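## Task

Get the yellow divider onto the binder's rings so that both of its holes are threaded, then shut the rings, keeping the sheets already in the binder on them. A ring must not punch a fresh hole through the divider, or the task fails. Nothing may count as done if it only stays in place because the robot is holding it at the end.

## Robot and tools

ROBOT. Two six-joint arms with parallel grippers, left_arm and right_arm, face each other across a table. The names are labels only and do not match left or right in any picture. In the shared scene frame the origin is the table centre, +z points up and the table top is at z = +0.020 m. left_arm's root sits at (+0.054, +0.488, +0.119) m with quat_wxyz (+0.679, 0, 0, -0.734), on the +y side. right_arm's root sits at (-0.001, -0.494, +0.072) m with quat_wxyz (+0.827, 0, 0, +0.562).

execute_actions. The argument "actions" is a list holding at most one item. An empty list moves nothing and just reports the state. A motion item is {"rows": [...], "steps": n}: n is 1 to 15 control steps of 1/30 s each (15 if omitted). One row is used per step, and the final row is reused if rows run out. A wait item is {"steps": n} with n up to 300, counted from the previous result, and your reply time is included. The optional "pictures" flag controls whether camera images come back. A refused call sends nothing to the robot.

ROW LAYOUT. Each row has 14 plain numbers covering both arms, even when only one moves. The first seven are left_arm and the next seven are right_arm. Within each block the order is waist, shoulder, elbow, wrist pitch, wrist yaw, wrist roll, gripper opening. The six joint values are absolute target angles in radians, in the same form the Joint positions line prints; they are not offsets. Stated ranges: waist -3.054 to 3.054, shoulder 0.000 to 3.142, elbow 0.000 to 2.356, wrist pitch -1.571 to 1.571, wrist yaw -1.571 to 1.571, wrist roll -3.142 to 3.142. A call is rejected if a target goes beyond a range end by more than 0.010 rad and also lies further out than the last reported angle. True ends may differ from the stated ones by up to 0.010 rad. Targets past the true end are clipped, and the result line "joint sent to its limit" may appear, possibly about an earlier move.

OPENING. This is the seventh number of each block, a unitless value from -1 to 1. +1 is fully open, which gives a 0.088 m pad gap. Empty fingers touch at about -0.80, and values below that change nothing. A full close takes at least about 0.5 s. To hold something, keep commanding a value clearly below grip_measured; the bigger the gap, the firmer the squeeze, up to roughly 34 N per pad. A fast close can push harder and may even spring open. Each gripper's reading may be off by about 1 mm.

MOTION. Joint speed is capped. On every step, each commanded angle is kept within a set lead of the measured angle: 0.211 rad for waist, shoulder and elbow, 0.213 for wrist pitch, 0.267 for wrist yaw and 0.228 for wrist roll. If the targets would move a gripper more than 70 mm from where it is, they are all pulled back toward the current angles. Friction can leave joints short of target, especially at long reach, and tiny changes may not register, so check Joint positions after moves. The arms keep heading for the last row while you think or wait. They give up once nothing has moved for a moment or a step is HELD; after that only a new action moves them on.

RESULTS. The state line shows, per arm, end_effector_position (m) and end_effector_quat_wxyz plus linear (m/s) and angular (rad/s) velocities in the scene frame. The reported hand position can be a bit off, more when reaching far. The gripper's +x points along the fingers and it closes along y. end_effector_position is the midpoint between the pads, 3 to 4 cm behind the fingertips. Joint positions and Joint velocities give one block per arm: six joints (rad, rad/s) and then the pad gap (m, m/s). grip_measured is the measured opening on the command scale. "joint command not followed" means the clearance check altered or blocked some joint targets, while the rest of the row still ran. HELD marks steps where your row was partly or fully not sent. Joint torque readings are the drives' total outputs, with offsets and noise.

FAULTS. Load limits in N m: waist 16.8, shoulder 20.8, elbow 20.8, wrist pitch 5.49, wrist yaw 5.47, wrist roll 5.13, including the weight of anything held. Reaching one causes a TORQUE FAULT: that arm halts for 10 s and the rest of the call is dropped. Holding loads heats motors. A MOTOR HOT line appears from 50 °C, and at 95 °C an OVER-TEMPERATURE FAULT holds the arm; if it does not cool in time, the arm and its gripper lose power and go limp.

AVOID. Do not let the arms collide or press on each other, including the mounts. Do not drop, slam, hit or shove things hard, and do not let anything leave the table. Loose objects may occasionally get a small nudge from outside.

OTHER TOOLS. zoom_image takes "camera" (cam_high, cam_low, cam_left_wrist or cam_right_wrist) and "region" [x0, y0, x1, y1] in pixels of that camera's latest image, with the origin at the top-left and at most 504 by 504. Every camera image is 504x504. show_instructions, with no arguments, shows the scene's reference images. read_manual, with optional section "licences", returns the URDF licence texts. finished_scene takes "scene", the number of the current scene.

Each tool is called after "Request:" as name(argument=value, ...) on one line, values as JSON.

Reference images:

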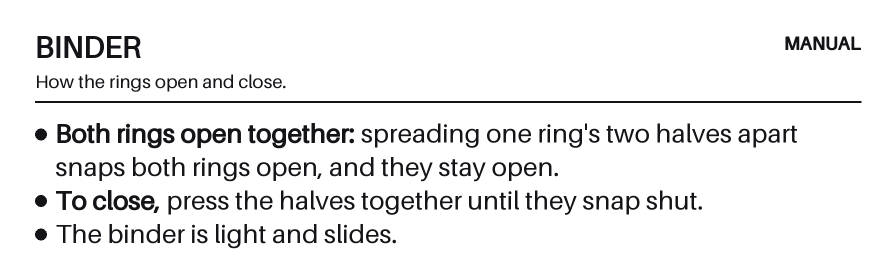

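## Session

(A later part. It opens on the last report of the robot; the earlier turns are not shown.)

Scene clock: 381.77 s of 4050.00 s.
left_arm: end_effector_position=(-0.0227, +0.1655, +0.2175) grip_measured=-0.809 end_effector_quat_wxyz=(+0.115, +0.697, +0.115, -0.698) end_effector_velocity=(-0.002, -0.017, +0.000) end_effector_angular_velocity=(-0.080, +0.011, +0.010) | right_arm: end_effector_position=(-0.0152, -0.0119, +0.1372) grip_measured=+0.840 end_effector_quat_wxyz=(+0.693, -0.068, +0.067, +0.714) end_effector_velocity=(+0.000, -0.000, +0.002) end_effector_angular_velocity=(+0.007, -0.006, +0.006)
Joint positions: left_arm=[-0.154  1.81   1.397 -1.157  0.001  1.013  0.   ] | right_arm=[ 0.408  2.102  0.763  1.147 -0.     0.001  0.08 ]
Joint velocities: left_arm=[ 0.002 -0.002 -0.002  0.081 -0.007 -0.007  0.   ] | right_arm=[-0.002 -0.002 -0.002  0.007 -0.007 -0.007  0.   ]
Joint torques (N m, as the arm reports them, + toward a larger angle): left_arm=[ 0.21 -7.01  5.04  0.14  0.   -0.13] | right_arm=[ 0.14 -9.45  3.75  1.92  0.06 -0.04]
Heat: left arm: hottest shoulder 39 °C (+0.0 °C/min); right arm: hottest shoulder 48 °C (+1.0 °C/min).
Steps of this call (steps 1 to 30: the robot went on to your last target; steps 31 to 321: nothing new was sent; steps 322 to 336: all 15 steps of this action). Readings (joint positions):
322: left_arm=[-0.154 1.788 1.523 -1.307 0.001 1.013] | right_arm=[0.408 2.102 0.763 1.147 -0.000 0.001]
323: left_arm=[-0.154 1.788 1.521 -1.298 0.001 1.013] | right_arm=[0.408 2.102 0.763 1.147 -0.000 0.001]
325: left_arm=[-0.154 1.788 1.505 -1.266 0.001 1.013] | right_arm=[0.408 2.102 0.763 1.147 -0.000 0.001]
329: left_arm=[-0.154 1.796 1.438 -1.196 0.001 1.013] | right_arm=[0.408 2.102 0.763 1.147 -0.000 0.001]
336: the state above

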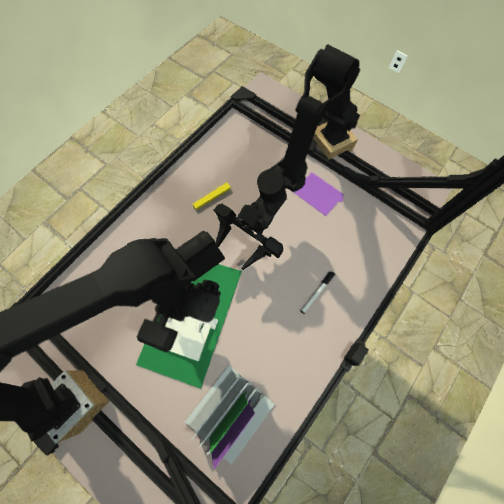

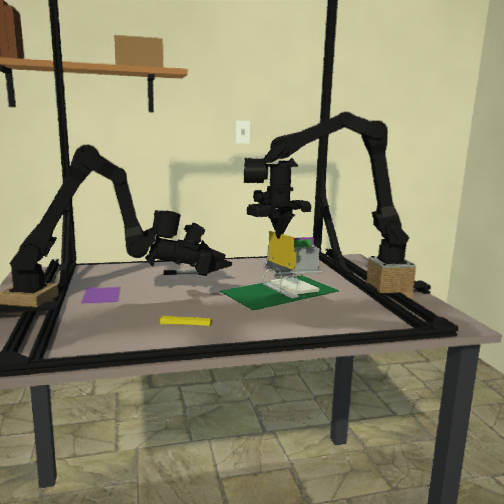

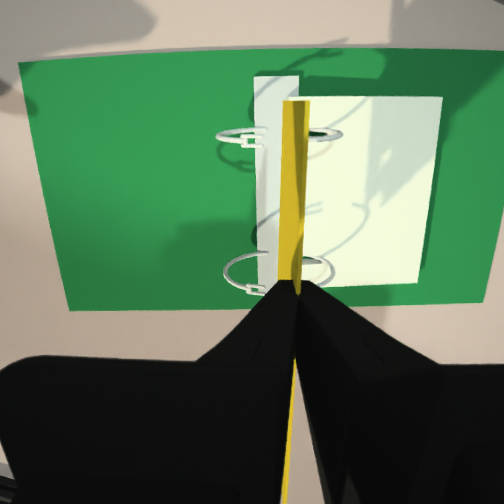

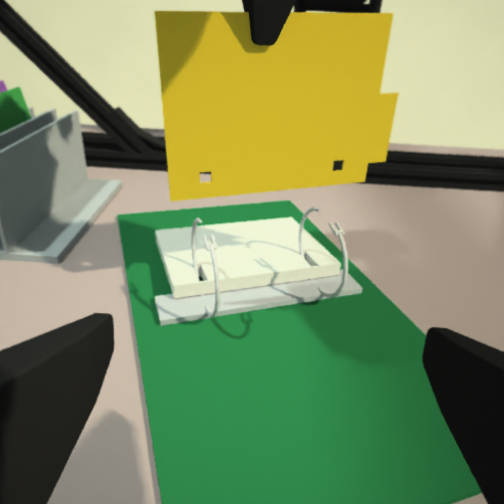

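Request:
execute_actions(actions=[{"rows":[[-0.155,1.818,1.375,-1.135,0,1.005,-0.95,0.407,2.103,0.757,1.146,0,0,0.84],[-0.158,1.824,1.362,-1.115,0,1.005,-0.95,0.407,2.103,0.757,1.146,0,0,0.84],[-0.161,1.83,1.35,-1.097,0,1.005,-0.95,0.407,2.103,0.757,1.146,0,0,0.84],[-0.163,1.836,1.337,-1.08,0,1.005,-0.95,0.407,2.103,0.757,1.146,0,0,0.84],[-0.164,1.842,1.324,-1.063,0,1.005,-0.95,0.407,2.103,0.757,1.146,0,0,0.84],[-0.164,1.847,1.312,-1.048,0,1.005,-0.95,0.407,2.103,0.757,1.146,0,0,0.84],[-0.164,1.85,1.303,-1.036,0,1.005,-0.95,0.407,2.103,0.757,1.146,0,0,0.84]],"steps":15}])

Request:
zoom_image(camera="cam_right_wrist", region=[130, 100, 430, 330])

Request:
zoom_image(camera="cam_left_wrist", region=[180, 60, 420, 300])

Scene clock: 404.63 s of 4050.00 s.
left_arm: end_effector_position=(-0.0253, +0.1652, +0.1860) grip_measured=-0.809 end_effector_quat_wxyz=(+0.112, +0.698, +0.114, -0.698) end_effector_velocity=(-0.000, -0.011, +0.000) end_effector_angular_velocity=(-0.055, -0.009, +0.005) | right_arm: end_effector_position=(-0.0150, -0.0122, +0.1373) grip_measured=+0.840 end_effector_quat_wxyz=(+0.693, -0.069, +0.067, +0.714) end_effector_velocity=(+0.002, -0.000, +0.002) end_effector_angular_velocity=(+0.008, -0.008, -0.008)
Joint positions: left_arm=[-0.162  1.844  1.311 -1.041  0.001  1.009  0.   ] | right_arm=[ 0.408  2.101  0.762  1.147 -0.     0.001  0.08 ]
Joint velocities: left_arm=[-0.002 -0.002 -0.002  0.051 -0.022 -0.007  0.   ] | right_arm=[-0.002 -0.002 -0.002  0.007  0.007 -0.007  0.   ]
Joint torques (N m, as the arm reports them, + toward a larger angle): left_arm=[-0.2  -6.77  4.9   0.19  0.02 -0.12] | right_arm=[ 0.11 -9.17  3.8   1.94  0.   -0.02]
Heat: left arm: hottest shoulder 39 °C (-1.0 °C/min); right arm: hottest shoulder 49 °C (+1.0 °C/min).
Steps of this call (steps 1 to 15: the robot went on to your last target; steps 16 to 671: nothing new was sent; steps 672 to 686: all 15 steps of this action). Readings (joint positions):
672: left_arm=[-0.154 1.811 1.392 -1.149 0.001 1.012] | right_arm=[0.408 2.101 0.762 1.147 -0.000 0.001]
673: left_arm=[-0.154 1.811 1.388 -1.143 0.001 1.012] | right_arm=[0.408 2.101 0.762 1.147 -0.000 0.001]
675: left_arm=[-0.154 1.813 1.375 -1.119 0.001 1.010] | right_arm=[0.408 2.101 0.762 1.147 -0.000 0.001]
679: left_arm=[-0.160 1.830 1.335 -1.067 0.001 1.009] | right_arm=[0.408 2.101 0.762 1.147 -0.000 0.001]
686: the state above

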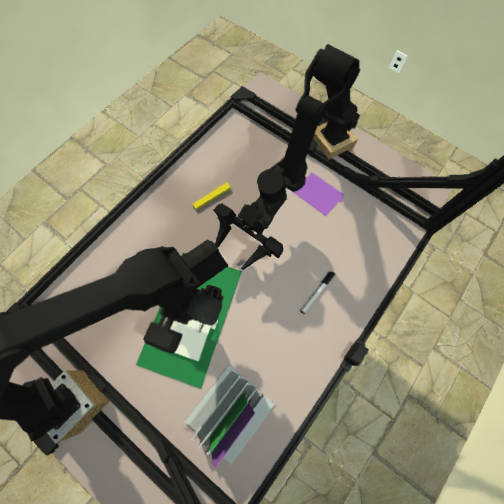

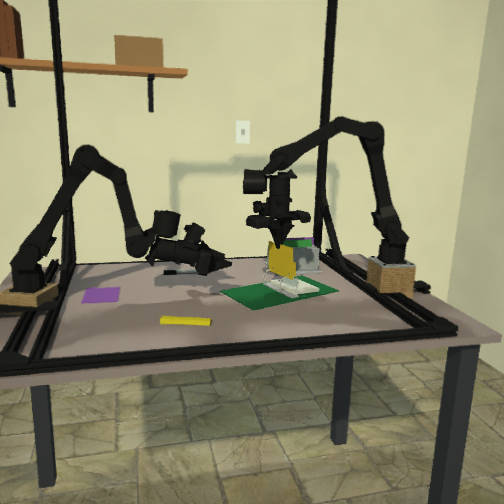

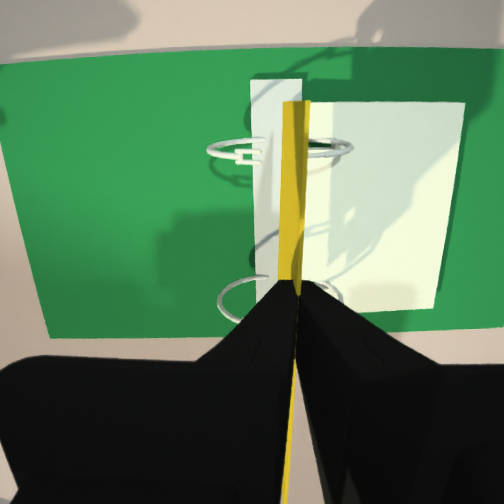

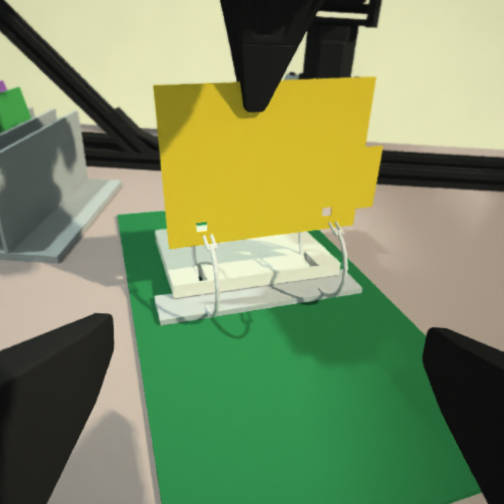

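Region (130, 100, 430, 330) of cam_right_wrist's 504x504 image, scaled by 1.680, with more detail than that image has; it fills the top 386 rows of this view, and the rest is white.

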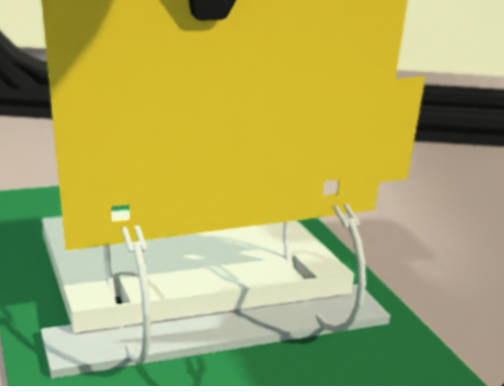

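Region (180, 60, 420, 300) of cam_left_wrist's 504x504 image, scaled by 2.100, with more detail than that image has.

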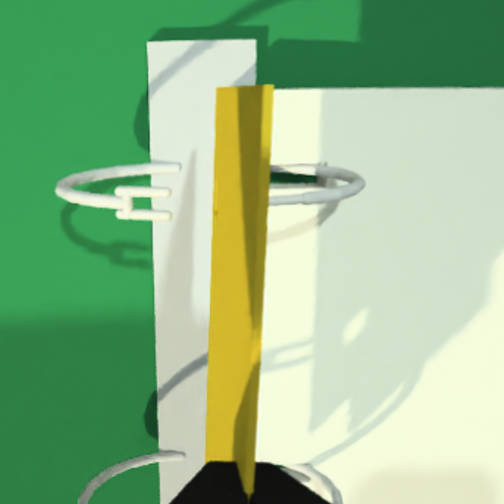

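Request:
execute_actions(actions=[{"rows":[[-0.166,1.845,1.297,-1.032,0,1.002,-0.95,0.407,2.103,0.757,1.146,0,0,0.84],[-0.168,1.838,1.29,-1.028,0,1.0,-0.95,0.407,2.103,0.757,1.146,0,0,0.84],[-0.170,1.832,1.284,-1.024,0,0.998,-0.95,0.407,2.103,0.757,1.146,0,0,0.84],[-0.171,1.829,1.279,-1.021,0,0.996,-0.95,0.407,2.103,0.757,1.146,0,0,0.84]],"steps":15}])

Request:
zoom_image(camera="cam_right_wrist", region=[160, 160, 380, 300])

Scene clock: 422.13 s of 4050.00 s.
left_arm: end_effector_position=(-0.0270, +0.1685, +0.1821) grip_measured=-0.809 end_effector_quat_wxyz=(+0.113, +0.698, +0.115, -0.698) end_effector_velocity=(-0.000, +0.004, -0.001) end_effector_angular_velocity=(+0.010, -0.010, -0.000) | right_arm: end_effector_position=(-0.0150, -0.0122, +0.1373) grip_measured=+0.840 end_effector_quat_wxyz=(+0.693, -0.069, +0.067, +0.714) end_effector_velocity=(-0.000, -0.000, +0.002) end_effector_angular_velocity=(+0.007, +0.006, -0.006)
Joint positions: left_arm=[-0.169  1.838  1.287 -1.023  0.001  1.     0.   ] | right_arm=[ 0.408  2.101  0.761  1.147 -0.     0.001  0.08 ]
Joint velocities: left_arm=[-0.007 -0.002 -0.007 -0.007 -0.007 -0.007  0.   ] | right_arm=[ 0.002 -0.002 -0.002  0.007  0.007  0.007 -0.   ]
Joint torques (N m, as the arm reports them, + toward a larger angle): left_arm=[-0.26 -8.29  4.69  0.19  0.03 -0.18] | right_arm=[-0.1  -9.16  3.9   1.91 -0.04  0.02]
Heat: left arm: hottest shoulder 39 °C (+0.0 °C/min); right arm: hottest shoulder 49 °C (+1.0 °C/min).
Steps of this call (steps 1 to 15: the robot went on to your last target; steps 16 to 510: nothing new was sent; steps 511 to 525: all 15 steps of this action). Readings (joint positions):
511: left_arm=[-0.162 1.845 1.309 -1.037 0.001 1.008] | right_arm=[0.408 2.101 0.761 1.147 -0.000 0.001]
512: left_arm=[-0.163 1.845 1.307 -1.035 0.001 1.007] | right_arm=[0.408 2.101 0.761 1.147 -0.000 0.001]
514: left_arm=[-0.164 1.844 1.301 -1.030 0.001 1.005] | right_arm=[0.408 2.101 0.761 1.147 -0.000 0.001]
518: left_arm=[-0.168 1.842 1.289 -1.026 0.001 1.002] | right_arm=[0.408 2.101 0.761 1.147 -0.000 0.001]
525: the state above

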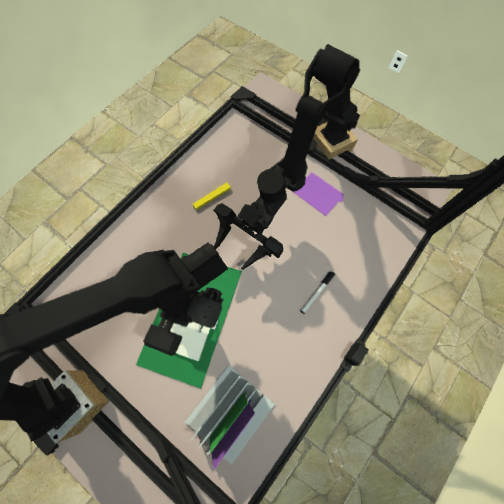

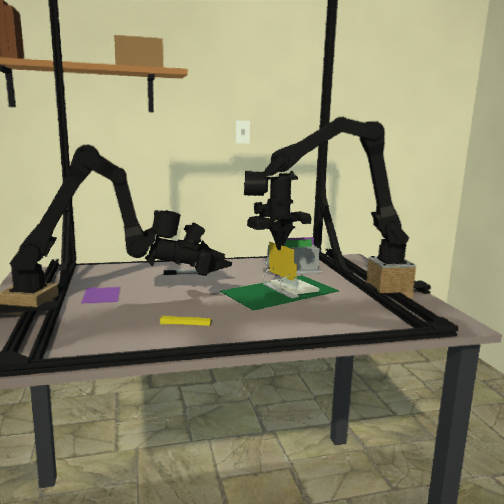

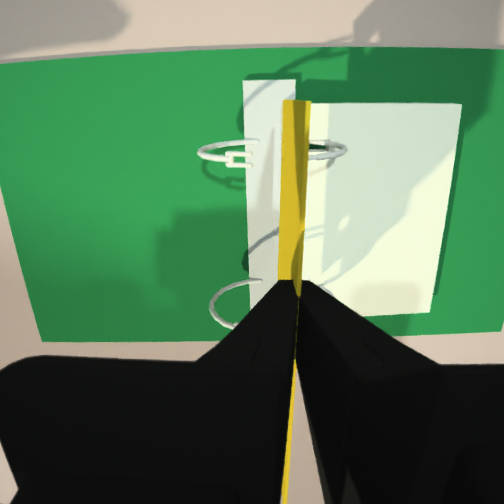

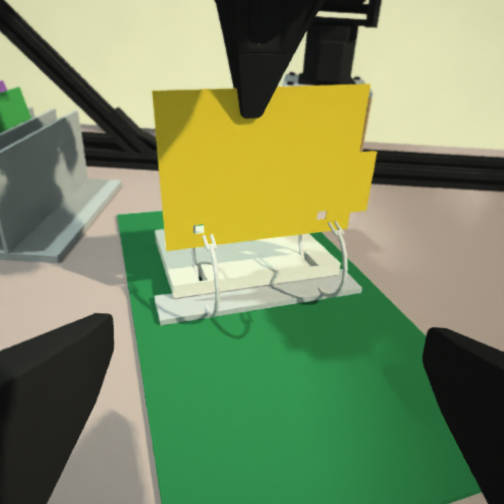

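Region (160, 160, 380, 300) of cam_right_wrist's 504x504 image, scaled by 2.291, with more detail than that image has; it fills the top 321 rows of this view, and the rest is white.

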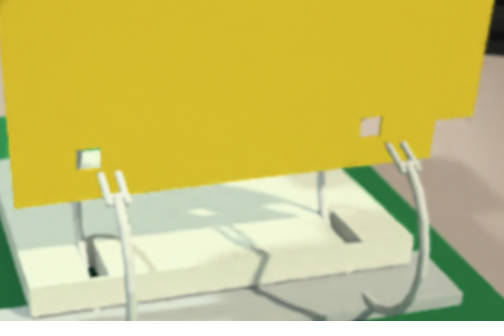

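Request:
execute_actions(actions=[{"rows":[[-0.165,1.827,1.276,-1.021,0,1.0,-0.95,0.407,2.103,0.757,1.146,0,0,0.84],[-0.159,1.824,1.272,-1.021,0,1.006,-0.95,0.407,2.103,0.757,1.146,0,0,0.84]],"steps":15}])

Request:
zoom_image(camera="cam_right_wrist", region=[160, 160, 380, 300])

Scene clock: 439.00 s of 4050.00 s.
left_arm: end_effector_position=(-0.0242, +0.1696, +0.1819) grip_measured=-0.809 end_effector_quat_wxyz=(+0.114, +0.698, +0.117, -0.697) end_effector_velocity=(+0.000, -0.001, +0.000) end_effector_angular_velocity=(-0.009, -0.005, +0.005) | right_arm: end_effector_position=(-0.0150, -0.0123, +0.1374) grip_measured=+0.840 end_effector_quat_wxyz=(+0.693, -0.069, +0.067, +0.714) end_effector_velocity=(+0.002, -0.002, -0.003) end_effector_angular_velocity=(-0.012, -0.006, +0.001)
Joint positions: left_arm=[-0.161  1.833  1.28  -1.021  0.001  1.002  0.   ] | right_arm=[ 0.408  2.1    0.761  1.147 -0.     0.001  0.08 ]
Joint velocities: left_arm=[-0.002 -0.002 -0.002  0.007 -0.007 -0.007  0.   ] | right_arm=[-0.007 -0.002 -0.007 -0.007 -0.007 -0.007 -0.   ]
Joint torques (N m, as the arm reports them, + toward a larger angle): left_arm=[ 0.02 -8.48  4.88  0.15  0.04  0.13] | right_arm=[ 0.01 -9.06  3.69  1.92  0.   -0.03]
Heat: left arm: hottest shoulder 41 °C (+2.0 °C/min); right arm: hottest shoulder 49 °C (+1.0 °C/min).
Steps of this call (steps 1 to 15: the robot went on to your last target; steps 16 to 491: nothing new was sent; steps 492 to 506: all 15 steps of this action). Readings (joint positions):
492: left_arm=[-0.170 1.836 1.285 -1.022 0.001 0.999] | right_arm=[0.408 2.100 0.761 1.147 -0.000 0.001]
493: left_arm=[-0.169 1.836 1.285 -1.022 0.001 0.999] | right_arm=[0.408 2.100 0.761 1.147 -0.000 0.001]
495: left_arm=[-0.166 1.835 1.282 -1.021 0.001 0.999] | right_arm=[0.408 2.100 0.761 1.147 -0.000 0.001]
499: left_arm=[-0.162 1.834 1.280 -1.021 0.001 1.001] | right_arm=[0.408 2.100 0.761 1.147 -0.000 0.001]
506: the state above

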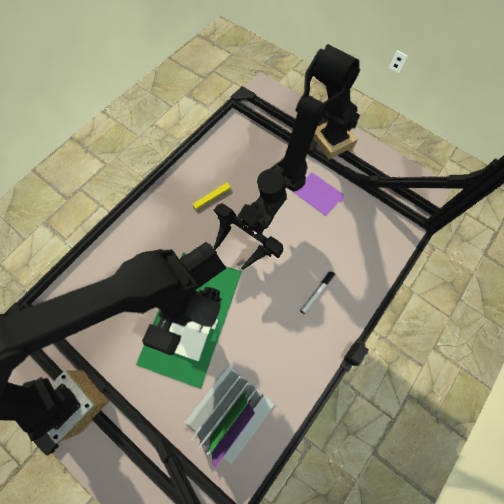

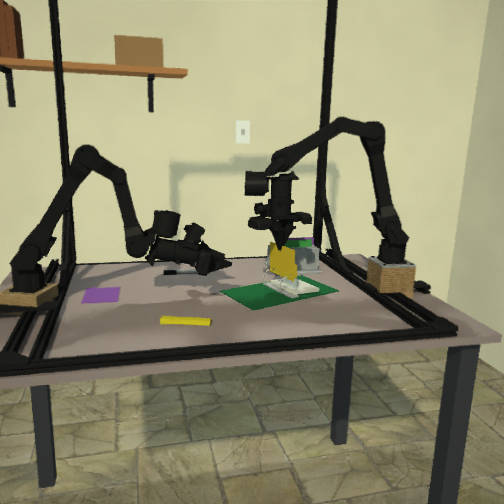

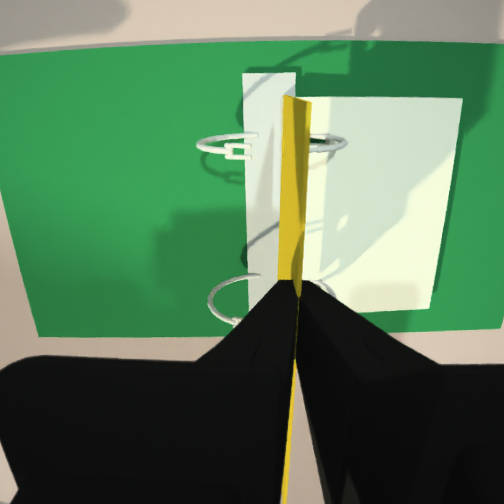

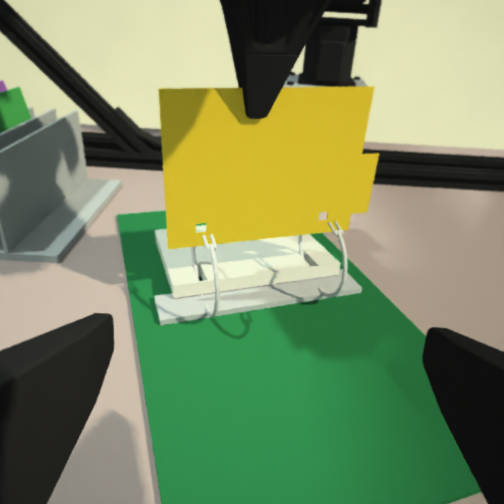

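Region (160, 160, 380, 300) of cam_right_wrist's 504x504 image, scaled by 2.291, with more detail than that image has; it fills the top 321 rows of this view, and the rest is white.

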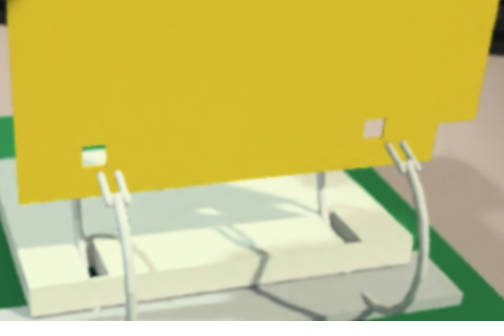

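Request:
execute_actions(actions=[{"rows":[[-0.159,1.82,1.267,-1.02,0,1.004,-0.95,0.407,2.103,0.757,1.146,0,0,0.84],[-0.159,1.816,1.261,-1.018,0,1.004,-0.95,0.407,2.103,0.757,1.146,0,0,0.84],[-0.159,1.812,1.256,-1.017,0,1.004,-0.95,0.407,2.103,0.757,1.146,0,0,0.84]],"steps":15}])

Request:
zoom_image(camera="cam_right_wrist", region=[160, 160, 380, 300])

Request:
zoom_image(camera="cam_left_wrist", region=[220, 80, 380, 240])

Scene clock: 453.00 s of 4050.00 s.
left_arm: end_effector_position=(-0.0231, +0.1730, +0.1816) grip_measured=-0.809 end_effector_quat_wxyz=(+0.114, +0.698, +0.118, -0.697) end_effector_velocity=(-0.003, +0.004, +0.000) end_effector_angular_velocity=(+0.009, +0.005, +0.000) | right_arm: end_effector_position=(-0.0150, -0.0124, +0.1373) grip_measured=+0.840 end_effector_quat_wxyz=(+0.693, -0.069, +0.067, +0.714) end_effector_velocity=(+0.000, -0.001, -0.001) end_effector_angular_velocity=(-0.007, -0.006, +0.006)
Joint positions: left_arm=[-0.16   1.822  1.264 -1.018  0.001  1.002  0.   ] | right_arm=[ 0.408  2.1    0.761  1.147 -0.     0.001  0.08 ]
Joint velocities: left_arm=[-0.007 -0.007 -0.007 -0.007  0.007 -0.007  0.   ] | right_arm=[-0.002 -0.002 -0.002 -0.007 -0.007 -0.007 -0.   ]
Joint torques (N m, as the arm reports them, + toward a larger angle): left_arm=[ 0.09 -8.27  4.61  0.18  0.03  0.03] | right_arm=[ 0.09 -9.01  3.97  1.88  0.03  0.  ]
Heat: left arm: hottest shoulder 41 °C (+2.0 °C/min); right arm: hottest shoulder 49 °C (+1.0 °C/min).
Steps of this call (steps 1 to 15: the robot went on to your last target; steps 16 to 405: nothing new was sent; steps 406 to 420: all 15 steps of this action). Readings (joint positions):
406: left_arm=[-0.160 1.831 1.278 -1.021 0.001 1.002] | right_arm=[0.408 2.100 0.761 1.147 -0.000 0.001]
407: left_arm=[-0.160 1.831 1.277 -1.021 0.001 1.002] | right_arm=[0.408 2.100 0.761 1.147 -0.000 0.001]
409: left_arm=[-0.160 1.827 1.271 -1.020 0.001 1.002] | right_arm=[0.408 2.100 0.761 1.147 -0.000 0.001]
413: left_arm=[-0.160 1.823 1.265 -1.019 0.001 1.002] | right_arm=[0.408 2.100 0.761 1.147 -0.000 0.001]
420: the state above

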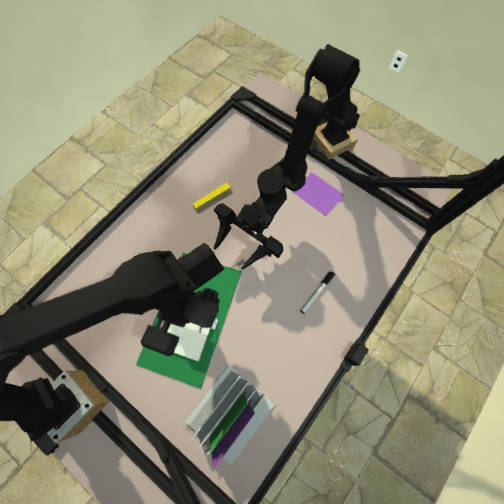

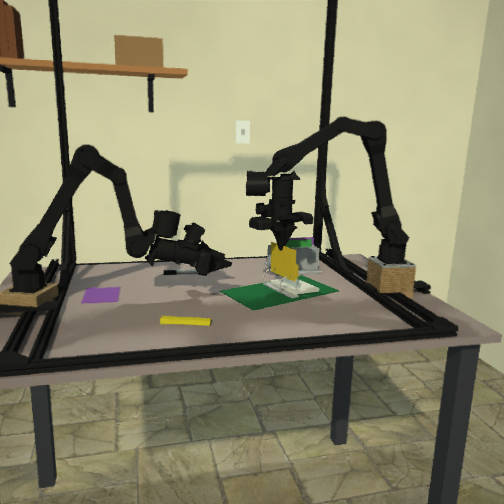

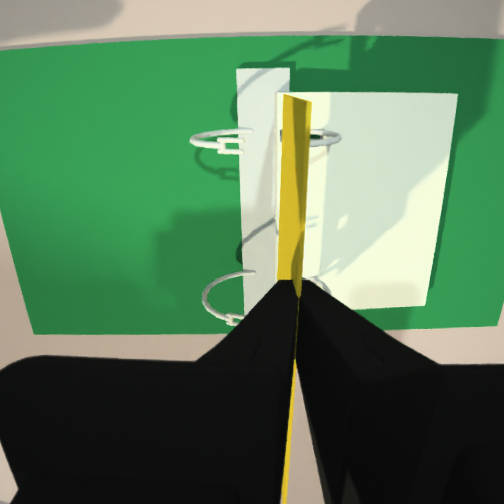

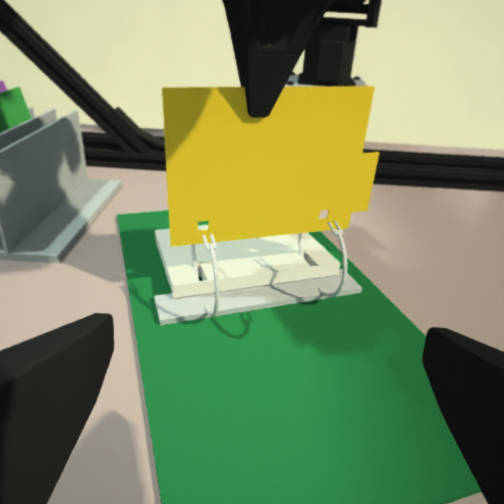

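Region (160, 160, 380, 300) of cam_right_wrist's 504x504 image, scaled by 2.291, with more detail than that image has; it fills the top 321 rows of this view, and the rest is white.

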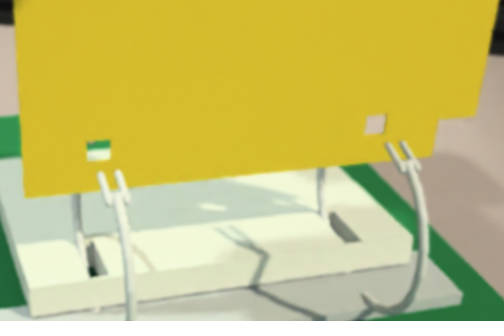

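Region (220, 80, 380, 240) of cam_left_wrist's 504x504 image, scaled by 3.150, with more detail than that image has.

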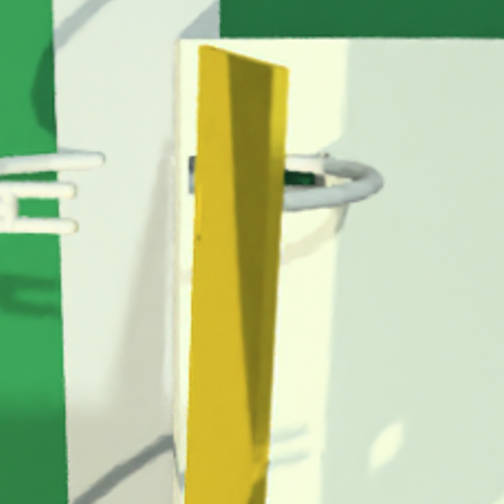

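Request:
execute_actions(actions=[{"rows":[[-0.163,1.808,1.251,-1.016,0,1.0,-0.95,0.407,2.103,0.757,1.146,0,0,0.84],[-0.166,1.804,1.245,-1.014,0,0.997,-0.95,0.407,2.103,0.757,1.146,0,0,0.84],[-0.169,1.800,1.240,-1.013,0,0.994,-0.95,0.407,2.103,0.757,1.146,0,0,0.84]],"steps":15}])

Request:
zoom_image(camera="cam_right_wrist", region=[160, 160, 380, 300])

Request:
zoom_image(camera="cam_left_wrist", region=[220, 80, 380, 240])

Scene clock: 467.67 s of 4050.00 s.
left_arm: end_effector_position=(-0.0243, +0.1768, +0.1816) grip_measured=-0.809 end_effector_quat_wxyz=(+0.113, +0.698, +0.117, -0.697) end_effector_velocity=(-0.000, +0.004, +0.000) end_effector_angular_velocity=(+0.005, -0.009, -0.000) | right_arm: end_effector_position=(-0.0150, -0.0125, +0.1374) grip_measured=+0.840 end_effector_quat_wxyz=(+0.693, -0.069, +0.067, +0.714) end_effector_velocity=(+0.000, -0.001, -0.001) end_effector_angular_velocity=(-0.007, -0.020, +0.009)
Joint positions: left_arm=[-0.167  1.809  1.248 -1.014  0.001  0.998  0.   ] | right_arm=[ 0.408  2.1    0.76   1.147 -0.     0.     0.08 ]
Joint velocities: left_arm=[-0.007 -0.007 -0.007 -0.007 -0.007 -0.007  0.   ] | right_arm=[-0.002 -0.002 -0.002 -0.007 -0.007 -0.022  0.   ]
Joint torques (N m, as the arm reports them, + toward a larger angle): left_arm=[-0.25 -8.17  4.66  0.16  0.04 -0.1 ] | right_arm=[-0.08 -9.1   3.87  1.87 -0.01  0.  ]
Heat: left arm: hottest shoulder 42 °C (+3.0 °C/min); right arm: hottest shoulder 49 °C (+0.0 °C/min).
Steps of this call (steps 1 to 15: the robot went on to your last target; steps 16 to 425: nothing new was sent; steps 426 to 440: all 15 steps of this action). Readings (joint positions):
426: left_arm=[-0.160 1.820 1.262 -1.018 0.001 1.003] | right_arm=[0.408 2.100 0.760 1.147 -0.000 0.000]
427: left_arm=[-0.160 1.818 1.261 -1.017 0.001 1.003] | right_arm=[0.408 2.100 0.760 1.147 -0.000 0.000]
429: left_arm=[-0.162 1.815 1.255 -1.016 0.001 1.002] | right_arm=[0.408 2.100 0.760 1.147 -0.000 0.000]
433: left_arm=[-0.166 1.810 1.249 -1.015 0.001 0.999] | right_arm=[0.408 2.100 0.760 1.147 -0.000 0.000]
440: the state above

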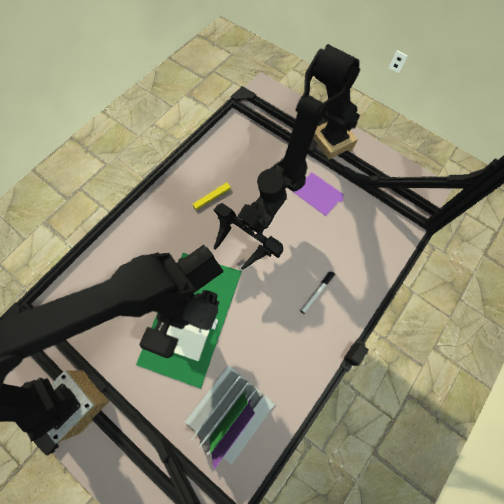

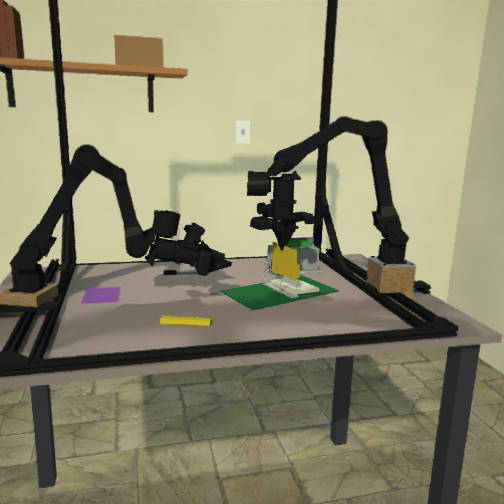

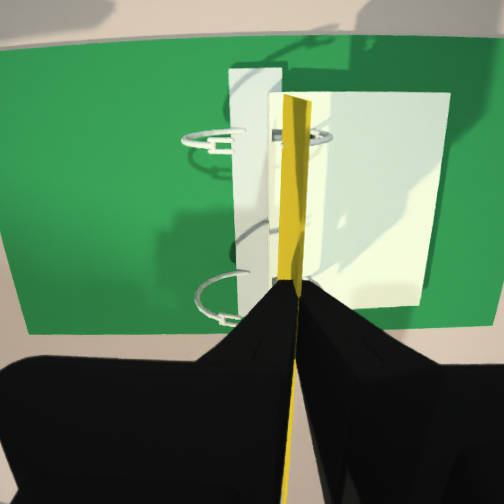

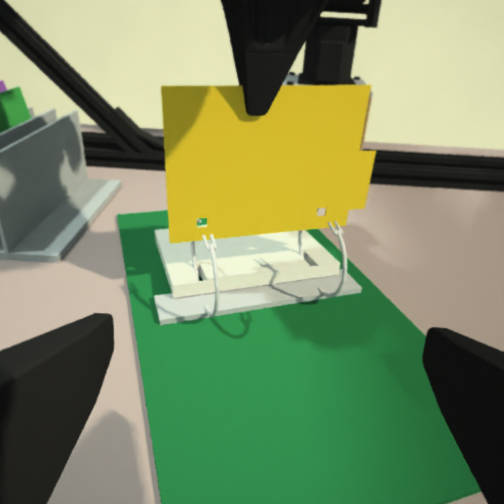

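Region (160, 160, 380, 300) of cam_right_wrist's 504x504 image, scaled by 2.291, with more detail than that image has; it fills the top 321 rows of this view, and the rest is white.

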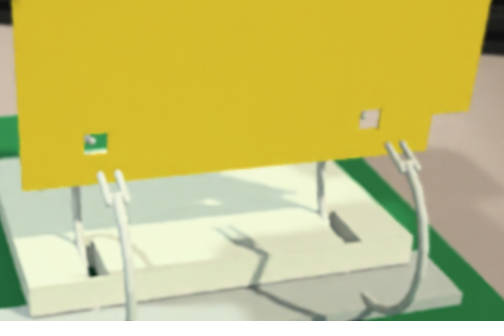

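Region (220, 80, 380, 240) of cam_left_wrist's 504x504 image, scaled by 3.150, with more detail than that image has.

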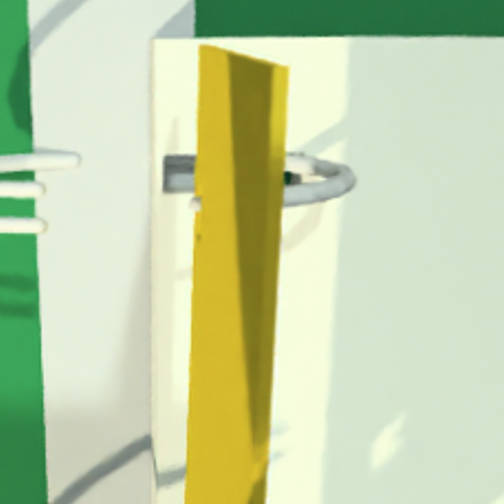

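Request:
zoom_image(camera="cam_right_wrist", region=[185, 200, 345, 240])

Region (185, 200, 345, 240) of cam_right_wrist's 504x504 image, scaled by 3.150, with more detail than that image has; it fills the top 126 rows of this view, and the rest is white.

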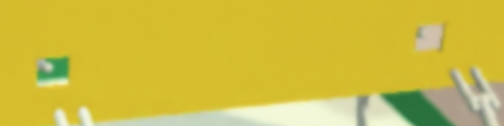

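Request:
execute_actions(actions=[{"rows":[[-0.172,1.800,1.240,-1.013,0,0.992,-0.95,0.407,2.103,0.757,1.146,0,0,0.84],[-0.175,1.800,1.240,-1.013,0,0.990,-0.95,0.407,2.103,0.757,1.146,0,0,0.84]],"steps":12}])

Request:
zoom_image(camera="cam_right_wrist", region=[185, 190, 345, 250])

Request:
zoom_image(camera="cam_left_wrist", region=[220, 80, 380, 300])

Scene clock: 475.07 s of 4050.00 s.
left_arm: end_effector_position=(-0.0261, +0.1773, +0.1816) grip_measured=-0.809 end_effector_quat_wxyz=(+0.113, +0.698, +0.116, -0.698) end_effector_velocity=(+0.000, -0.001, +0.000) end_effector_angular_velocity=(-0.009, -0.005, +0.005) | right_arm: end_effector_position=(-0.0148, -0.0125, +0.1374) grip_measured=+0.840 end_effector_quat_wxyz=(+0.694, -0.069, +0.067, +0.714) end_effector_velocity=(+0.000, -0.000, +0.004) end_effector_angular_velocity=(+0.012, -0.005, +0.006)
Joint positions: left_arm=[-0.173  1.808  1.247 -1.013  0.001  0.994  0.   ] | right_arm=[ 0.407  2.1    0.76   1.147 -0.     0.     0.08 ]
Joint velocities: left_arm=[-0.002 -0.002 -0.002  0.007 -0.007 -0.007  0.   ] | right_arm=[-0.002 -0.007 -0.002  0.007 -0.007 -0.007 -0.   ]
Joint torques (N m, as the arm reports them, + toward a larger angle): left_arm=[-0.18 -8.15  4.88  0.13  0.03 -0.1 ] | right_arm=[ 0.08 -9.02  3.84  1.87  0.   -0.02]
Heat: left arm: hottest shoulder 42 °C (+3.0 °C/min); right arm: hottest shoulder 49 °C (+0.0 °C/min).
Steps of this call (steps 1 to 15: the robot went on to your last target; steps 16 to 210: nothing new was sent; steps 211 to 222: all 12 steps of this action). Readings (joint positions):
211: left_arm=[-0.168 1.808 1.247 -1.013 0.001 0.998] | right_arm=[0.407 2.100 0.760 1.147 -0.000 0.000]
212: left_arm=[-0.168 1.808 1.247 -1.013 0.001 0.997] | right_arm=[0.407 2.100 0.760 1.147 -0.000 0.000]
214: left_arm=[-0.170 1.808 1.247 -1.013 0.001 0.996] | right_arm=[0.407 2.100 0.760 1.147 -0.000 0.000]
218: left_arm=[-0.173 1.808 1.247 -1.013 0.001 0.995] | right_arm=[0.407 2.100 0.760 1.147 -0.000 0.000]
222: the state above

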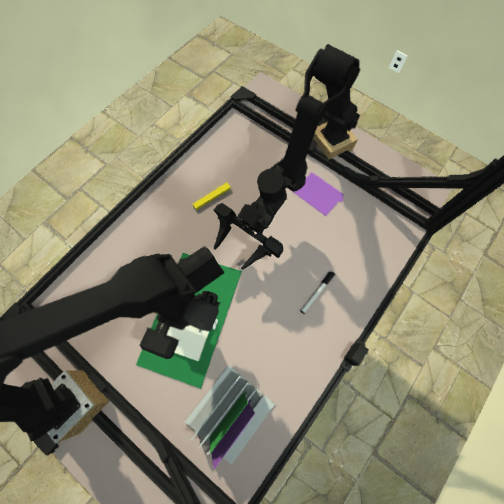

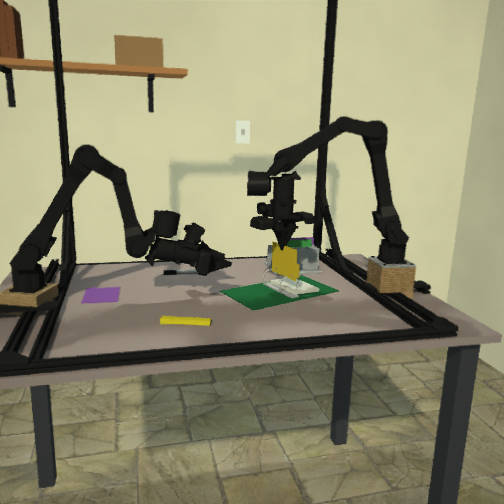

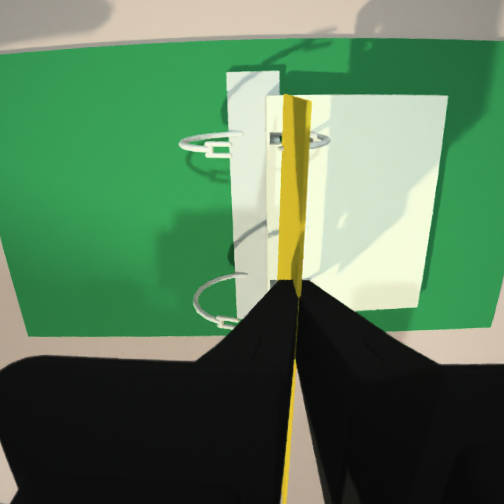

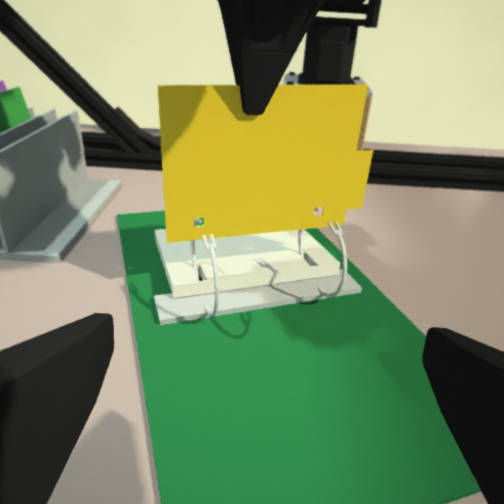

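Region (185, 190, 345, 250) of cam_right_wrist's 504x504 image, scaled by 3.150, with more detail than that image has; it fills the top 189 rows of this view, and the rest is white.

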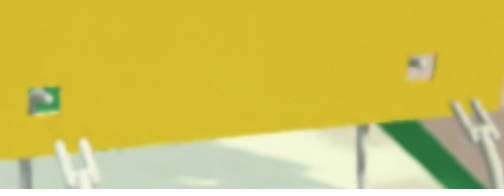

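Region (220, 80, 380, 300) of cam_left_wrist's 504x504 image, scaled by 2.291, with more detail than that image has; it fills the left 367 columns of this view, and the rest is white.

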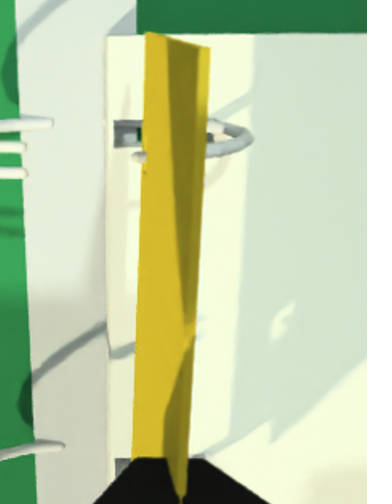

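Request:
execute_actions(actions=[{"rows":[[-0.177,1.796,1.235,-1.012,0,0.988,-0.95,0.407,2.103,0.757,1.146,0,0,0.84],[-0.179,1.792,1.229,-1.010,0,0.986,-0.95,0.407,2.103,0.757,1.146,0,0,0.84],[-0.181,1.788,1.224,-1.009,0,0.984,-0.95,0.407,2.103,0.757,1.146,0,0,0.84]],"steps":15}])

Request:
zoom_image(camera="cam_right_wrist", region=[185, 190, 345, 250])

Request:
zoom_image(camera="cam_left_wrist", region=[220, 80, 380, 300])

Scene clock: 481.37 s of 4050.00 s.
left_arm: end_effector_position=(-0.0271, +0.1810, +0.1814) grip_measured=-0.809 end_effector_quat_wxyz=(+0.113, +0.698, +0.116, -0.697) end_effector_velocity=(-0.001, +0.002, +0.000) end_effector_angular_velocity=(+0.005, -0.009, -0.015) | right_arm: end_effector_position=(-0.0148, -0.0125, +0.1374) grip_measured=+0.840 end_effector_quat_wxyz=(+0.694, -0.069, +0.067, +0.714) end_effector_velocity=(-0.002, -0.002, -0.004) end_effector_angular_velocity=(-0.022, -0.004, +0.021)
Joint positions: left_arm=[-0.179  1.797  1.232 -1.01   0.001  0.988  0.   ] | right_arm=[ 0.407  2.1    0.76   1.147 -0.     0.     0.08 ]
Joint velocities: left_arm=[-0.007 -0.002 -0.002 -0.007 -0.007  0.007  0.   ] | right_arm=[-0.002 -0.002 -0.002 -0.022 -0.022 -0.007 -0.   ]
Joint torques (N m, as the arm reports them, + toward a larger angle): left_arm=[-0.09 -8.31  4.61  0.18  0.03 -0.14] | right_arm=[-0.13 -9.23  4.05  1.84  0.04  0.01]
Heat: left arm: hottest shoulder 42 °C (+3.0 °C/min); right arm: hottest shoulder 49 °C (+0.0 °C/min).
Steps of this call (steps 1 to 15: the robot went on to your last target; steps 16 to 174: nothing new was sent; steps 175 to 189: all 15 steps of this action). Readings (joint positions):
175: left_arm=[-0.173 1.807 1.246 -1.013 0.001 0.994] | right_arm=[0.407 2.100 0.760 1.147 -0.000 0.000]
176: left_arm=[-0.174 1.806 1.245 -1.013 0.001 0.993] | right_arm=[0.407 2.100 0.760 1.147 -0.000 0.000]
178: left_arm=[-0.175 1.802 1.239 -1.012 0.001 0.991] | right_arm=[0.407 2.100 0.760 1.147 -0.000 0.000]
182: left_arm=[-0.178 1.798 1.233 -1.011 0.001 0.989] | right_arm=[0.407 2.100 0.760 1.147 -0.000 0.000]
189: the state above

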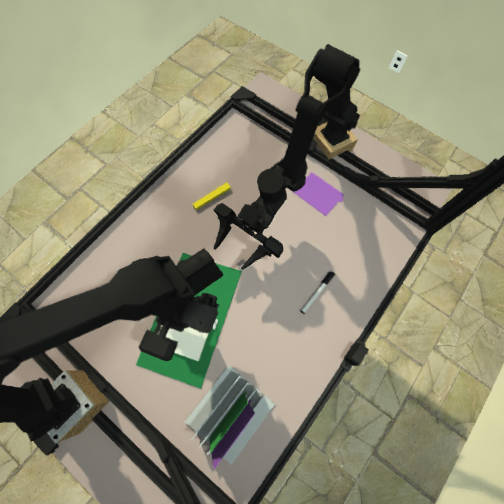

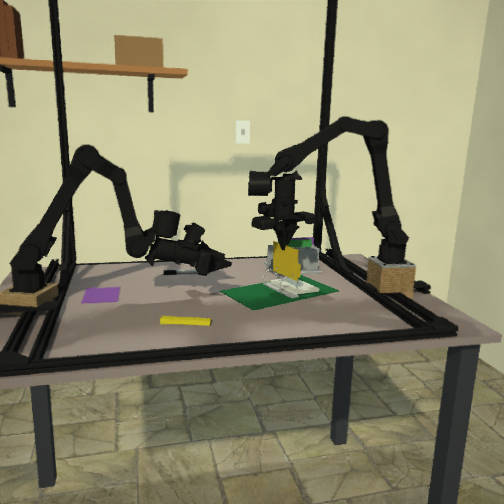

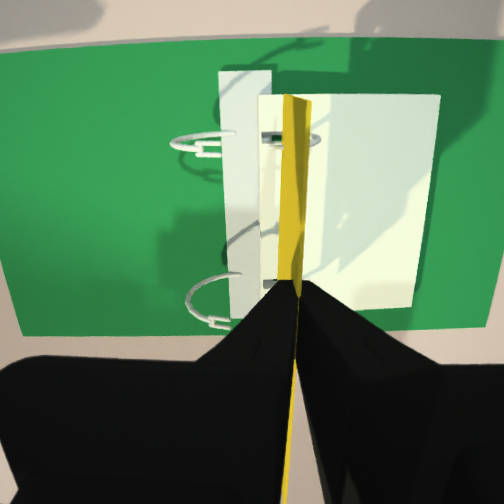

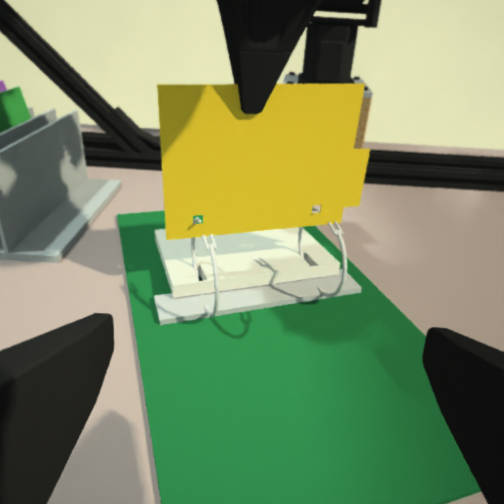

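Region (185, 190, 345, 250) of cam_right_wrist's 504x504 image, scaled by 3.150, with more detail than that image has; it fills the top 189 rows of this view, and the rest is white.

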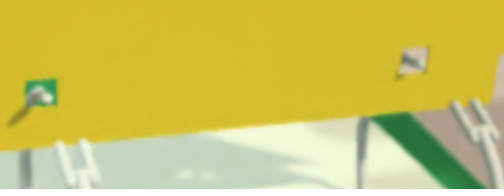

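Region (220, 80, 380, 300) of cam_left_wrist's 504x504 image, scaled by 2.291, with more detail than that image has; it fills the left 367 columns of this view, and the rest is white.

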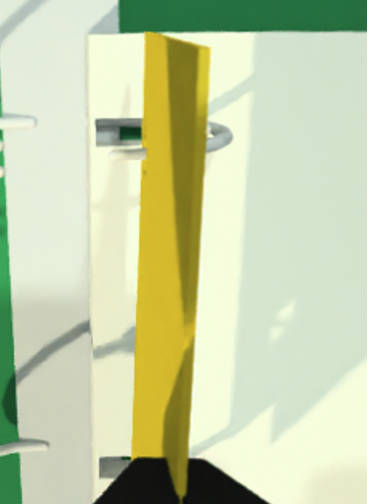

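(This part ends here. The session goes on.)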